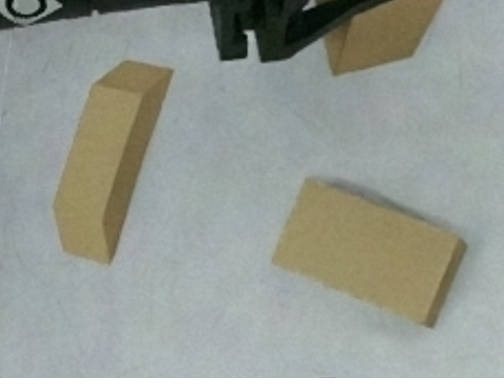

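Emit:
{"fn": "execute_actions", "kwargs": {
  "actions": [
    {"arm3":{"joints":{"joint2_rad":0.9,"joint3_rad":0.7,"joint4_rad":0.0}}}
  ],
  "cameras": []
}}

Emit:
{"fn": "execute_actions", "kwargs": {
  "actions": [
    {"arm3":{"joints":{"joint1_rad":1.2}},"arm4":{"joints":{"joint1_rad":0.537,"joint2_rad":1.9,"joint3_rad":2.0,"joint4_rad":-1.55,"joint6_rad":0.72}}}
  ],
  "cameras": []
}}

Emit:
{"fn": "execute_actions", "kwargs": {
  "actions": [
    {"arm4":{"joints":{"joint2_rad":2.3,"joint3_rad":2.16,"joint4_rad":-1.38}}}
  ],
  "cameras": ["arm4_cam_wrist","arm2_cam_wrist"]
}}

Scene clock: 223.47 s.
Motor temperatures (°C, as the motors report them): arm1=[26 33 39 26 27 27] | arm2=[26 29 37 29 25 27] | arm3=[27 30 45 26 27 29] | arm4=[25 28 39 29 26 25]
arm1.joint_positions: joint1_rad=+0.179 joint2_rad=+1.771 joint3_rad=+0.967 joint4_rad=+0.283 joint5_rad=-0.001 joint6_rad=-0.008 gripper_m=+0.060
arm1.joint_status: not commanded
arm1.hand: x=+0.0345 y=-0.0997 z=+0.8268 quat_wxyz=(-0.072, +0.861, -0.119, -0.489) (m; scene frame)
arm2.joint_positions: joint1_rad=+0.088 joint2_rad=+1.498 joint3_rad=+0.438 joint4_rad=+1.131 joint5_rad=+0.001 joint6_rad=-0.008 gripper_m=+0.093
arm2.joint_status: not commanded
arm2.hand: x=+0.0767 y=+0.2107 z=+0.9716 quat_wxyz=(-0.378, -0.579, -0.361, +0.626) (m; scene frame)
arm3.joint_positions: joint1_rad=-0.387 joint2_rad=+0.916 joint3_rad=+0.639 joint4_rad=-0.010 joint5_rad=+0.002 joint6_rad=+0.007 gripper_m=+0.060
arm3.joint_status: all done
arm3.hand: x=-0.2193 y=-0.0037 z=+1.0764 quat_wxyz=(-0.591, -0.114, -0.795, +0.081) (m; scene frame)
arm4.joint_positions: joint1_rad=+0.005 joint2_rad=+1.101 joint3_rad=+1.041 joint4_rad=-0.922 joint5_rad=-0.004 joint6_rad=+0.009 gripper_m=+0.095
arm4.joint_status: not commanded
arm4.hand: x=-0.1870 y=-0.2808 z=+1.0781 quat_wxyz=(-0.254, +0.474, -0.830, -0.144) (m; scene frame)
pictures: none
No camera images: the call's "cameras" was empty. Leave "cameras" out to get every camera's image.

Scene clock: 225.33 s.
Motor temperatures (°C, as the motors report them): arm1=[26 33 39 26 27 27] | arm2=[26 29 37 29 25 27] | arm3=[27 30 46 26 27 29] | arm4=[25 28 39 29 26 25]
arm1.joint_positions: joint1_rad=+0.179 joint2_rad=+1.771 joint3_rad=+0.967 joint4_rad=+0.283 joint5_rad=-0.001 joint6_rad=-0.008 gripper_m=+0.060
arm1.joint_status: not commanded
arm1.hand: x=+0.0345 y=-0.0997 z=+0.8268 quat_wxyz=(-0.072, +0.861, -0.119, -0.489) (m; scene frame)
arm2.joint_positions: joint1_rad=+0.088 joint2_rad=+1.498 joint3_rad=+0.438 joint4_rad=+1.131 joint5_rad=+0.001 joint6_rad=-0.008 gripper_m=+0.093
arm2.joint_status: not commanded
arm2.hand: x=+0.0767 y=+0.2107 z=+0.9716 quat_wxyz=(-0.378, -0.579, -0.361, +0.626) (m; scene frame)
arm3.joint_positions: joint1_rad=+1.197 joint2_rad=+0.916 joint3_rad=+0.639 joint4_rad=-0.010 joint5_rad=-0.002 joint6_rad=+0.006 gripper_m=+0.060
arm3.joint_status: all done
arm3.hand: x=-0.5334 y=+0.5525 z=+1.0788 quat_wxyz=(-0.472, +0.484, -0.638, -0.367) (m; scene frame)
arm4.joint_positions: joint1_rad=+0.541 joint2_rad=+1.898 joint3_rad=+1.954 joint4_rad=-1.541 joint5_rad=-0.001 joint6_rad=+0.711 gripper_m=+0.095
arm4.joint_status: all done
arm4.hand: x=-0.4074 y=-0.0412 z=+1.0472 quat_wxyz=(-0.022, +0.420, -0.906, -0.036) (m; scene frame)
pictures: none
No camera images: the call's "cameras" was empty. Leave "cameras" out to get every camera's image.

Scene clock: 226.70 s.
Motor temperatures (°C, as the motors report them): arm1=[26 33 39 26 27 27] | arm2=[26 29 37 29 25 27] | arm3=[27 30 46 26 27 29] | arm4=[25 28 39 29 26 25]
arm1.joint_positions: joint1_rad=+0.179 joint2_rad=+1.771 joint3_rad=+0.967 joint4_rad=+0.283 joint5_rad=-0.001 joint6_rad=-0.008 gripper_m=+0.060
arm1.joint_status: not commanded
arm1.hand: x=+0.0345 y=-0.0997 z=+0.8268 quat_wxyz=(-0.072, +0.861, -0.119, -0.489) (m; scene frame)
arm2.joint_positions: joint1_rad=+0.088 joint2_rad=+1.498 joint3_rad=+0.438 joint4_rad=+1.131 joint5_rad=+0.001 joint6_rad=-0.008 gripper_m=+0.093
arm2.joint_status: not commanded
arm2.hand: x=+0.0767 y=+0.2107 z=+0.9716 quat_wxyz=(-0.378, -0.579, -0.361, +0.626) (m; scene frame)
arm3.joint_positions: joint1_rad=+1.197 joint2_rad=+0.916 joint3_rad=+0.639 joint4_rad=-0.010 joint5_rad=-0.002 joint6_rad=+0.006 gripper_m=+0.060
arm3.joint_status: not commanded
arm3.hand: x=-0.5334 y=+0.5525 z=+1.0788 quat_wxyz=(-0.472, +0.484, -0.638, -0.367) (m; scene frame)
arm4.joint_positions: joint1_rad=+0.541 joint2_rad=+2.328 joint3_rad=+2.136 joint4_rad=-1.386 joint5_rad=-0.001 joint6_rad=+0.712 gripper_m=+0.095
arm4.joint_status: all done
arm4.hand: x=-0.4060 y=+0.0525 z=+0.8436 quat_wxyz=(-0.002, +0.420, -0.907, +0.007) (m; scene frame)
pictures: arm2_cam_wrist, arm4_cam_wrist
camera_calibration (this result's frames):
arm2_cam_wrist: T_world_to_cam=[[-0.883222, 0.468862, 0.00932208, -0.0377846], [0.235037, 0.459779, -0.856365, 0.721162], [-0.405803, -0.75417, -0.516287, 0.814118], [0, 0, 0, 1]] pos_world=[0.1275, 0.300124, 1.03825]
arm4_cam_wrist: T_world_to_cam=[[0.759415, -0.650446, 0.0144705, 0.334781], [-0.535682, -0.612493, 0.581289, -0.670602], [-0.369234, -0.449191, -0.813568, 0.687128], [0, 0, 0, 1]] pos_world=[-0.359756, 0.11567, 0.943995]
Images, in order (width x height): arm2_cam_wrist 504x504, arm4_cam_wrist 504x504.

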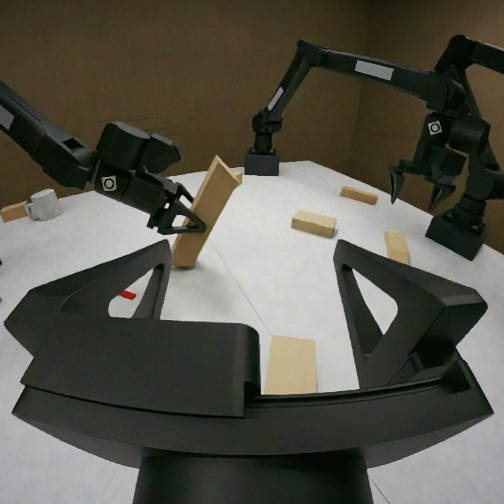

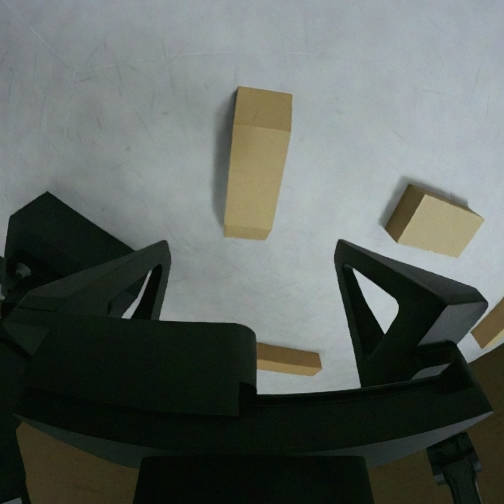

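Emit:
{"fn": "execute_actions", "kwargs": {
  "actions": [
    {"arm4":{"joints":{"joint1_rad":0.575,"joint2_rad":2.27,"joint3_rad":2.05,"joint4_rad":-1.35,"joint6_rad":0.74,"gripper_m":0.08}}}
  ],
  "cameras": []
}}

Emit:
{"fn": "execute_actions", "kwargs": {
  "actions": [
    {"arm4":{"joints":{"joint2_rad":2.345,"joint3_rad":1.9,"joint4_rad":-1.1}}}
  ],
  "cameras": ["arm4_cam_wrist"]
}}

Scene clock: 265.07 s.
Motor temperatures (°C, as the motors report them): arm1=[26 34 39 26 27 27] | arm2=[26 29 37 29 25 27] | arm3=[27 29 53 25 27 29] | arm4=[25 32 36 29 26 25]
arm1.joint_positions: joint1_rad=+0.179 joint2_rad=+1.771 joint3_rad=+0.967 joint4_rad=+0.283 joint5_rad=-0.001 joint6_rad=-0.008 gripper_m=+0.060
arm1.joint_status: not commanded
arm1.hand: x=+0.0345 y=-0.0997 z=+0.8268 quat_wxyz=(-0.072, +0.861, -0.119, -0.489) (m; scene frame)
arm2.joint_positions: joint1_rad=+0.088 joint2_rad=+1.498 joint3_rad=+0.438 joint4_rad=+1.131 joint5_rad=+0.001 joint6_rad=-0.008 gripper_m=+0.093
arm2.joint_status: not commanded
arm2.hand: x=+0.0767 y=+0.2107 z=+0.9716 quat_wxyz=(-0.378, -0.579, -0.361, +0.626) (m; scene frame)
arm3.joint_positions: joint1_rad=+1.197 joint2_rad=+0.916 joint3_rad=+0.639 joint4_rad=-0.010 joint5_rad=-0.002 joint6_rad=+0.006 gripper_m=+0.060
arm3.joint_status: not commanded
arm3.hand: x=-0.5334 y=+0.5525 z=+1.0788 quat_wxyz=(-0.472, +0.484, -0.638, -0.367) (m; scene frame)
arm4.joint_positions: joint1_rad=+0.577 joint2_rad=+2.296 joint3_rad=+2.051 joint4_rad=-1.360 joint5_rad=-0.001 joint6_rad=+0.731 gripper_m=+0.080
arm4.joint_status: all done
arm4.hand: x=-0.4301 y=+0.0334 z=+0.8332 quat_wxyz=(+0.003, +0.428, -0.904, +0.019) (m; scene frame)
pictures: none
No camera images: the call's "cameras" was empty. Leave "cameras" out to get every camera's image.

Scene clock: 266.20 s.
Motor temperatures (°C, as the motors report them): arm1=[26 34 39 26 27 27] | arm2=[26 29 37 29 25 27] | arm3=[27 29 53 25 27 29] | arm4=[25 32 36 29 26 25]
arm1.joint_positions: joint1_rad=+0.179 joint2_rad=+1.771 joint3_rad=+0.967 joint4_rad=+0.283 joint5_rad=-0.001 joint6_rad=-0.008 gripper_m=+0.060
arm1.joint_status: not commanded
arm1.hand: x=+0.0345 y=-0.0997 z=+0.8268 quat_wxyz=(-0.072, +0.861, -0.119, -0.489) (m; scene frame)
arm2.joint_positions: joint1_rad=+0.088 joint2_rad=+1.498 joint3_rad=+0.438 joint4_rad=+1.131 joint5_rad=+0.001 joint6_rad=-0.008 gripper_m=+0.093
arm2.joint_status: not commanded
arm2.hand: x=+0.0767 y=+0.2107 z=+0.9716 quat_wxyz=(-0.378, -0.579, -0.361, +0.626) (m; scene frame)
arm3.joint_positions: joint1_rad=+1.197 joint2_rad=+0.916 joint3_rad=+0.639 joint4_rad=-0.010 joint5_rad=-0.002 joint6_rad=+0.006 gripper_m=+0.060
arm3.joint_status: not commanded
arm3.hand: x=-0.5334 y=+0.5525 z=+1.0788 quat_wxyz=(-0.472, +0.484, -0.638, -0.367) (m; scene frame)
arm4.joint_positions: joint1_rad=+0.577 joint2_rad=+2.333 joint3_rad=+1.897 joint4_rad=-1.110 joint5_rad=-0.001 joint6_rad=+0.731 gripper_m=+0.080
arm4.joint_status: all done
arm4.hand: x=-0.4292 y=+0.0319 z=+0.7536 quat_wxyz=(-0.009, +0.428, -0.904, -0.008) (m; scene frame)
pictures: arm4_cam_wrist
camera_calibration (this result's frames):
arm4_cam_wrist: T_world_to_cam=[[0.769956, -0.638061, -0.00684636, 0.360435], [-0.524846, -0.639367, 0.561913, -0.623213], [-0.362912, -0.429055, -0.827168, 0.608367], [0, 0, 0, 1]] pos_world=[-0.383826, 0.0925403, 0.855881]
Images, in order (width x height): arm4_cam_wrist 504x504.

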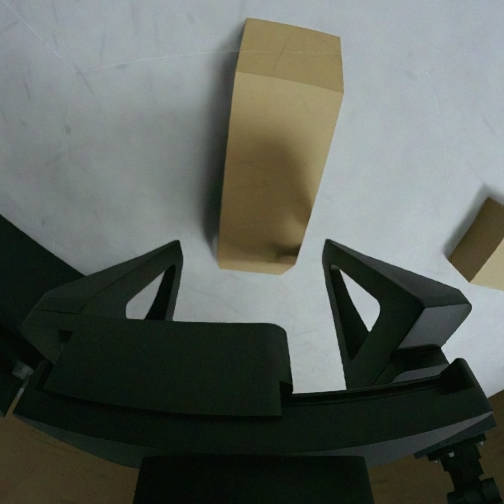

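Emit:
{"fn": "execute_actions", "kwargs": {
  "actions": [
    {"arm4":{"joints":{"joint1_rad":0.555,"joint2_rad":2.385,"joint3_rad":1.89,"joint4_rad":-1.07}}}
  ],
  "cameras": ["arm4_cam_wrist"]
}}

Emit:
{"fn": "execute_actions", "kwargs": {
  "actions": [
    {"arm4":{"joints":{"gripper_m":0.04}}}
  ],
  "cameras": ["arm4_cam_wrist"]
}}

Scene clock: 272.90 s.
Motor temperatures (°C, as the motors report them): arm1=[26 34 39 26 27 27] | arm2=[26 29 37 29 25 27] | arm3=[27 29 53 25 27 29] | arm4=[25 32 35 29 26 25]
arm1.joint_positions: joint1_rad=+0.179 joint2_rad=+1.771 joint3_rad=+0.967 joint4_rad=+0.283 joint5_rad=-0.001 joint6_rad=-0.008 gripper_m=+0.060
arm1.joint_status: not commanded
arm1.hand: x=+0.0345 y=-0.0997 z=+0.8268 quat_wxyz=(-0.072, +0.861, -0.119, -0.489) (m; scene frame)
arm2.joint_positions: joint1_rad=+0.088 joint2_rad=+1.498 joint3_rad=+0.438 joint4_rad=+1.131 joint5_rad=+0.001 joint6_rad=-0.008 gripper_m=+0.093
arm2.joint_status: not commanded
arm2.hand: x=+0.0767 y=+0.2107 z=+0.9716 quat_wxyz=(-0.378, -0.579, -0.361, +0.626) (m; scene frame)
arm3.joint_positions: joint1_rad=+1.197 joint2_rad=+0.916 joint3_rad=+0.639 joint4_rad=-0.010 joint5_rad=-0.002 joint6_rad=+0.006 gripper_m=+0.060
arm3.joint_status: not commanded
arm3.hand: x=-0.5334 y=+0.5525 z=+1.0788 quat_wxyz=(-0.472, +0.484, -0.638, -0.367) (m; scene frame)
arm4.joint_positions: joint1_rad=+0.558 joint2_rad=+2.355 joint3_rad=+1.896 joint4_rad=-1.081 joint5_rad=-0.001 joint6_rad=+0.731 gripper_m=+0.080
arm4.joint_status: all done
arm4.hand: x=-0.4165 y=+0.0349 z=+0.7387 quat_wxyz=(-0.010, +0.419, -0.908, -0.011) (m; scene frame)
pictures: arm4_cam_wrist
camera_calibration (this result's frames):
arm4_cam_wrist: T_world_to_cam=[[0.758183, -0.651953, -0.0107745, 0.351], [-0.536372, -0.632995, 0.558232, -0.608615], [-0.370761, -0.417463, -0.829615, 0.600038], [0, 0, 0, 1]] pos_world=[-0.370096, 0.0940783, 0.84133]
Images, in order (width x height): arm4_cam_wrist 504x504.

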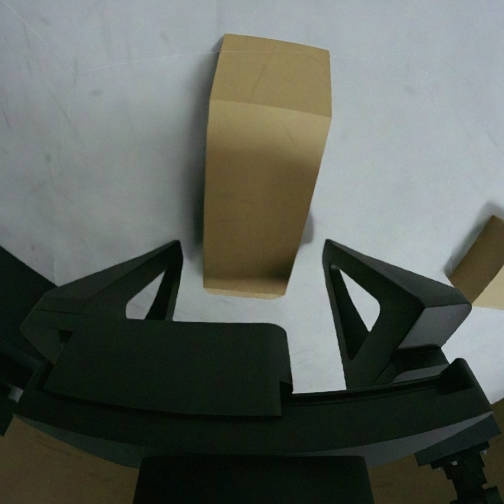

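Scene clock: 273.47 s.
Motor temperatures (°C, as the motors report them): arm1=[26 34 39 26 27 27] | arm2=[26 29 37 29 25 27] | arm3=[27 29 53 25 27 29] | arm4=[25 32 35 29 26 25]
arm1.joint_positions: joint1_rad=+0.179 joint2_rad=+1.771 joint3_rad=+0.967 joint4_rad=+0.283 joint5_rad=-0.001 joint6_rad=-0.008 gripper_m=+0.060
arm1.joint_status: not commanded
arm1.hand: x=+0.0345 y=-0.0997 z=+0.8268 quat_wxyz=(-0.072, +0.861, -0.119, -0.489) (m; scene frame)
arm2.joint_positions: joint1_rad=+0.088 joint2_rad=+1.498 joint3_rad=+0.438 joint4_rad=+1.131 joint5_rad=+0.001 joint6_rad=-0.008 gripper_m=+0.093
arm2.joint_status: not commanded
arm2.hand: x=+0.0767 y=+0.2107 z=+0.9716 quat_wxyz=(-0.378, -0.579, -0.361, +0.626) (m; scene frame)
arm3.joint_positions: joint1_rad=+1.197 joint2_rad=+0.916 joint3_rad=+0.639 joint4_rad=-0.010 joint5_rad=-0.002 joint6_rad=+0.006 gripper_m=+0.060
arm3.joint_status: not commanded
arm3.hand: x=-0.5334 y=+0.5525 z=+1.0788 quat_wxyz=(-0.472, +0.484, -0.638, -0.367) (m; scene frame)
arm4.joint_positions: joint1_rad=+0.558 joint2_rad=+2.355 joint3_rad=+1.896 joint4_rad=-1.080 joint5_rad=+0.000 joint6_rad=+0.732 gripper_m=+0.047
arm4.joint_status: gripper_m off_target (ended at +0.047, target +0.040)
arm4.hand: x=-0.4165 y=+0.0350 z=+0.7387 quat_wxyz=(-0.010, +0.419, -0.908, -0.011) (m; scene frame)
pictures: arm4_cam_wrist
camera_calibration (this result's frames):
arm4_cam_wrist: T_world_to_cam=[[0.757936, -0.652236, -0.0110145, 0.351162], [-0.536811, -0.633222, 0.557552, -0.608139], [-0.37063, -0.416676, -0.830069, 0.600506], [0, 0, 0, 1]] pos_world=[-0.370048, 0.09417, 0.841398]
Images, in order (width x height): arm4_cam_wrist 504x504.

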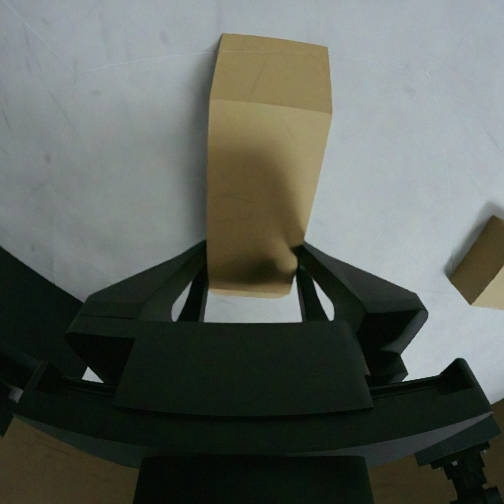

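Emit:
{"fn": "execute_actions", "kwargs": {
  "actions": [
    {"arm4":{"joints":{"joint2_rad":1.9,"joint3_rad":1.9,"joint4_rad":-1.5}},"arm2":{"joints":{"joint1_rad":0.064,"joint2_rad":1.0,"joint3_rad":1.05,"joint4_rad":0.17}}}
  ],
  "cameras": []
}}

Emit:
{"fn": "execute_actions", "kwargs": {
  "actions": [
    {"arm4":{"joints":{"joint1_rad":0.035,"joint2_rad":1.3,"joint3_rad":1.5,"joint4_rad":-0.8,"joint6_rad":0}}}
  ],
  "cameras": []
}}

Emit:
{"fn": "execute_actions", "kwargs": {
  "actions": [
    {"arm4":{"joints":{"joint2_rad":1.77,"joint3_rad":1.53,"joint4_rad":0.3}},"arm2":{"joints":{"joint2_rad":1.2,"joint3_rad":1.08}}}
  ],
  "cameras": ["arm4_cam_wrist","arm2_cam_wrist"]
}}

Scene clock: 287.37 s.
Motor temperatures (°C, as the motors report them): arm1=[26 34 39 26 27 27] | arm2=[26 29 37 29 25 27] | arm3=[27 29 54 25 27 29] | arm4=[25 32 35 29 26 25]
arm1.joint_positions: joint1_rad=+0.179 joint2_rad=+1.771 joint3_rad=+0.967 joint4_rad=+0.283 joint5_rad=-0.001 joint6_rad=-0.008 gripper_m=+0.060
arm1.joint_status: not commanded
arm1.hand: x=+0.0345 y=-0.0997 z=+0.8268 quat_wxyz=(-0.072, +0.861, -0.119, -0.489) (m; scene frame)
arm2.joint_positions: joint1_rad=+0.070 joint2_rad=+1.007 joint3_rad=+1.030 joint4_rad=+0.176 joint5_rad=+0.001 joint6_rad=-0.008 gripper_m=+0.093
arm2.joint_status: all done
arm2.hand: x=+0.0677 y=+0.2076 z=+1.3183 quat_wxyz=(-0.394, -0.541, -0.331, +0.665) (m; scene frame)
arm3.joint_positions: joint1_rad=+1.197 joint2_rad=+0.916 joint3_rad=+0.639 joint4_rad=-0.010 joint5_rad=-0.002 joint6_rad=+0.006 gripper_m=+0.060
arm3.joint_status: not commanded
arm3.hand: x=-0.5334 y=+0.5525 z=+1.0788 quat_wxyz=(-0.472, +0.484, -0.638, -0.367) (m; scene frame)
arm4.joint_positions: joint1_rad=+0.558 joint2_rad=+1.895 joint3_rad=+1.888 joint4_rad=-1.494 joint5_rad=+0.000 joint6_rad=+0.732 gripper_m=+0.047
arm4.joint_status: all done
arm4.hand: x=-0.4174 y=-0.0457 z=+1.0232 quat_wxyz=(-0.018, +0.419, -0.907, -0.029) (m; scene frame)
pictures: none
No camera images: the call's "cameras" was empty. Leave "cameras" out to get every camera's image.

Scene clock: 289.07 s.
Motor temperatures (°C, as the motors report them): arm1=[26 34 39 26 27 27] | arm2=[26 29 37 29 25 27] | arm3=[27 29 54 25 27 29] | arm4=[25 32 35 29 26 25]
arm1.joint_positions: joint1_rad=+0.179 joint2_rad=+1.771 joint3_rad=+0.967 joint4_rad=+0.283 joint5_rad=-0.001 joint6_rad=-0.008 gripper_m=+0.060
arm1.joint_status: not commanded
arm1.hand: x=+0.0345 y=-0.0997 z=+0.8268 quat_wxyz=(-0.072, +0.861, -0.119, -0.489) (m; scene frame)
arm2.joint_positions: joint1_rad=+0.070 joint2_rad=+1.007 joint3_rad=+1.030 joint4_rad=+0.176 joint5_rad=+0.001 joint6_rad=-0.008 gripper_m=+0.093
arm2.joint_status: not commanded
arm2.hand: x=+0.0677 y=+0.2076 z=+1.3183 quat_wxyz=(-0.394, -0.541, -0.331, +0.665) (m; scene frame)
arm3.joint_positions: joint1_rad=+1.197 joint2_rad=+0.916 joint3_rad=+0.639 joint4_rad=-0.010 joint5_rad=-0.002 joint6_rad=+0.006 gripper_m=+0.060
arm3.joint_status: not commanded
arm3.hand: x=-0.5334 y=+0.5525 z=+1.0788 quat_wxyz=(-0.472, +0.484, -0.638, -0.367) (m; scene frame)
arm4.joint_positions: joint1_rad=+0.035 joint2_rad=+1.296 joint3_rad=+1.493 joint4_rad=-0.818 joint5_rad=+0.002 joint6_rad=+0.009 gripper_m=+0.047
arm4.joint_status: all done
arm4.hand: x=-0.1368 y=-0.1601 z=+1.2516 quat_wxyz=(-0.396, +0.452, -0.765, -0.231) (m; scene frame)
pictures: none
No camera images: the call's "cameras" was empty. Leave "cameras" out to get every camera's image.

Scene clock: 290.63 s.
Motor temperatures (°C, as the motors report them): arm1=[26 34 39 26 27 27] | arm2=[26 29 38 29 25 27] | arm3=[27 29 54 25 27 29] | arm4=[25 32 35 29 26 25]
arm1.joint_positions: joint1_rad=+0.179 joint2_rad=+1.771 joint3_rad=+0.967 joint4_rad=+0.283 joint5_rad=-0.001 joint6_rad=-0.008 gripper_m=+0.060
arm1.joint_status: not commanded
arm1.hand: x=+0.0345 y=-0.0997 z=+0.8268 quat_wxyz=(-0.072, +0.861, -0.119, -0.489) (m; scene frame)
arm2.joint_positions: joint1_rad=+0.070 joint2_rad=+1.205 joint3_rad=+1.043 joint4_rad=+0.170 joint5_rad=+0.001 joint6_rad=-0.008 gripper_m=+0.093
arm2.joint_status: all done
arm2.hand: x=+0.0333 y=+0.1439 z=+1.2227 quat_wxyz=(-0.361, -0.602, -0.368, +0.610) (m; scene frame)
arm3.joint_positions: joint1_rad=+1.197 joint2_rad=+0.916 joint3_rad=+0.639 joint4_rad=-0.010 joint5_rad=-0.002 joint6_rad=+0.006 gripper_m=+0.060
arm3.joint_status: not commanded
arm3.hand: x=-0.5334 y=+0.5525 z=+1.0788 quat_wxyz=(-0.472, +0.484, -0.638, -0.367) (m; scene frame)
arm4.joint_positions: joint1_rad=+0.035 joint2_rad=+1.797 joint3_rad=+1.494 joint4_rad=+0.274 joint5_rad=+0.002 joint6_rad=+0.009 gripper_m=+0.047
arm4.joint_status: all done
arm4.hand: x=-0.0287 y=+0.0368 z=+1.1706 quat_wxyz=(-0.601, +0.366, -0.616, -0.355) (m; scene frame)
pictures: arm2_cam_wrist, arm4_cam_wrist
camera_calibration (this result's frames):
arm2_cam_wrist: T_world_to_cam=[[-0.874972, 0.484067, 0.0101657, -0.0506699], [0.268473, 0.502536, -0.821815, 0.927591], [-0.402922, -0.716336, -0.569664, 0.935481], [0, 0, 0, 1]] pos_world=[0.0835582, 0.228499, 1.29573]
arm4_cam_wrist: T_world_to_cam=[[0.876919, -0.480627, -0.00328258, 0.0512094], [-0.291251, -0.525938, -0.7991, 0.95151], [0.382343, 0.701702, -0.601189, 0.815944], [0, 0, 0, 1]] pos_world=[-0.0797489, -0.0475016, 1.25106]
Images, in order (width x height): arm2_cam_wrist 504x504, arm4_cam_wrist 504x504.

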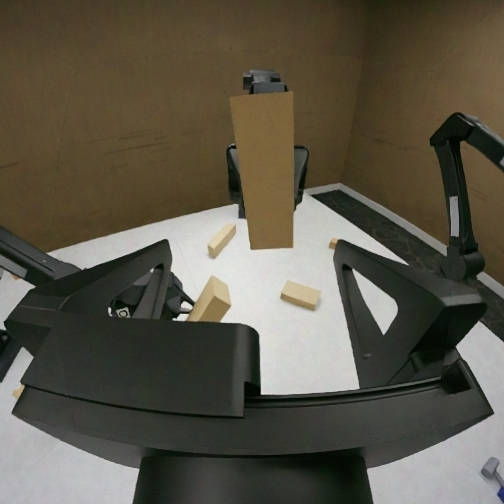

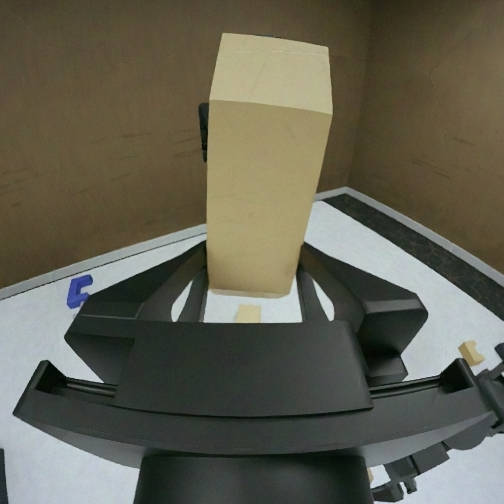

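Emit:
{"fn": "execute_actions", "kwargs": {
  "actions": [
    {"arm2":{"joints":{"joint2_rad":1.5,"joint3_rad":1.37,"joint4_rad":0.18}}}
  ],
  "cameras": ["arm2_cam_wrist","arm1_cam_wrist"]
}}

Scene clock: 297.53 s.
Motor temperatures (°C, as the motors report them): arm1=[26 34 39 26 27 27] | arm2=[26 30 40 29 25 27] | arm3=[27 29 55 26 27 29] | arm4=[25 32 36 29 26 25]
arm1.joint_positions: joint1_rad=+0.179 joint2_rad=+1.771 joint3_rad=+0.967 joint4_rad=+0.283 joint5_rad=-0.001 joint6_rad=-0.008 gripper_m=+0.060
arm1.joint_status: not commanded
arm1.hand: x=+0.0345 y=-0.0997 z=+0.8268 quat_wxyz=(-0.072, +0.861, -0.119, -0.489) (m; scene frame)
arm2.joint_positions: joint1_rad=+0.070 joint2_rad=+1.512 joint3_rad=+1.315 joint4_rad=+0.170 joint5_rad=+0.001 joint6_rad=-0.008 gripper_m=+0.093
arm2.joint_status: all done
arm2.hand: x=-0.0206 y=+0.0423 z=+1.2052 quat_wxyz=(-0.355, -0.612, -0.374, +0.600) (m; scene frame)
arm3.joint_positions: joint1_rad=+1.197 joint2_rad=+0.916 joint3_rad=+0.639 joint4_rad=-0.010 joint5_rad=-0.002 joint6_rad=+0.006 gripper_m=+0.060
arm3.joint_status: not commanded
arm3.hand: x=-0.5334 y=+0.5525 z=+1.0788 quat_wxyz=(-0.472, +0.484, -0.638, -0.367) (m; scene frame)
arm4.joint_positions: joint1_rad=+0.035 joint2_rad=+1.797 joint3_rad=+1.494 joint4_rad=+0.274 joint5_rad=+0.002 joint6_rad=+0.009 gripper_m=+0.047
arm4.joint_status: not commanded
arm4.hand: x=-0.0287 y=+0.0368 z=+1.1706 quat_wxyz=(-0.601, +0.366, -0.616, -0.355) (m; scene frame)
pictures: arm1_cam_wrist, arm2_cam_wrist
camera_calibration (this result's frames):
arm1_cam_wrist: T_world_to_cam=[[0.277938, 0.960596, 0.0024436, 0.0834346], [0.882879, -0.254448, -0.394692, 0.271962], [-0.378517, 0.111857, -0.91881, 0.908853], [0, 0, 0, 1]] pos_world=[0.0807174, -0.112609, 0.942201]
arm2_cam_wrist: T_world_to_cam=[[-0.875039, 0.483931, 0.0107965, -0.049233], [0.281622, 0.527113, -0.801774, 0.953791], [-0.393695, -0.698543, -0.59753, 0.864032], [0, 0, 0, 1]] pos_world=[0.0284757, 0.124634, 1.28154]
Images, in order (width x height): arm1_cam_wrist 504x504, arm2_cam_wrist 504x504.

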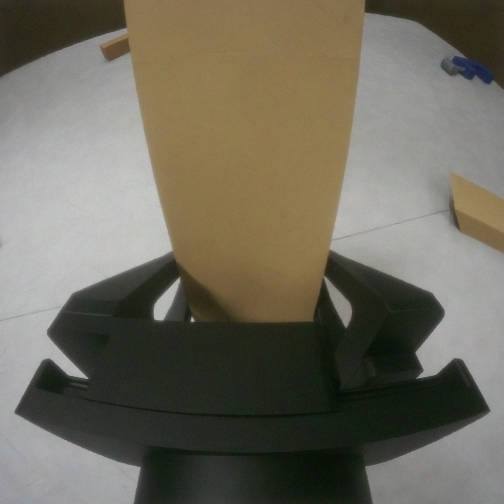

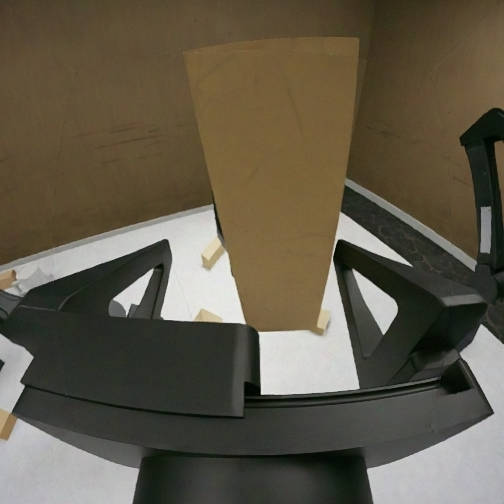

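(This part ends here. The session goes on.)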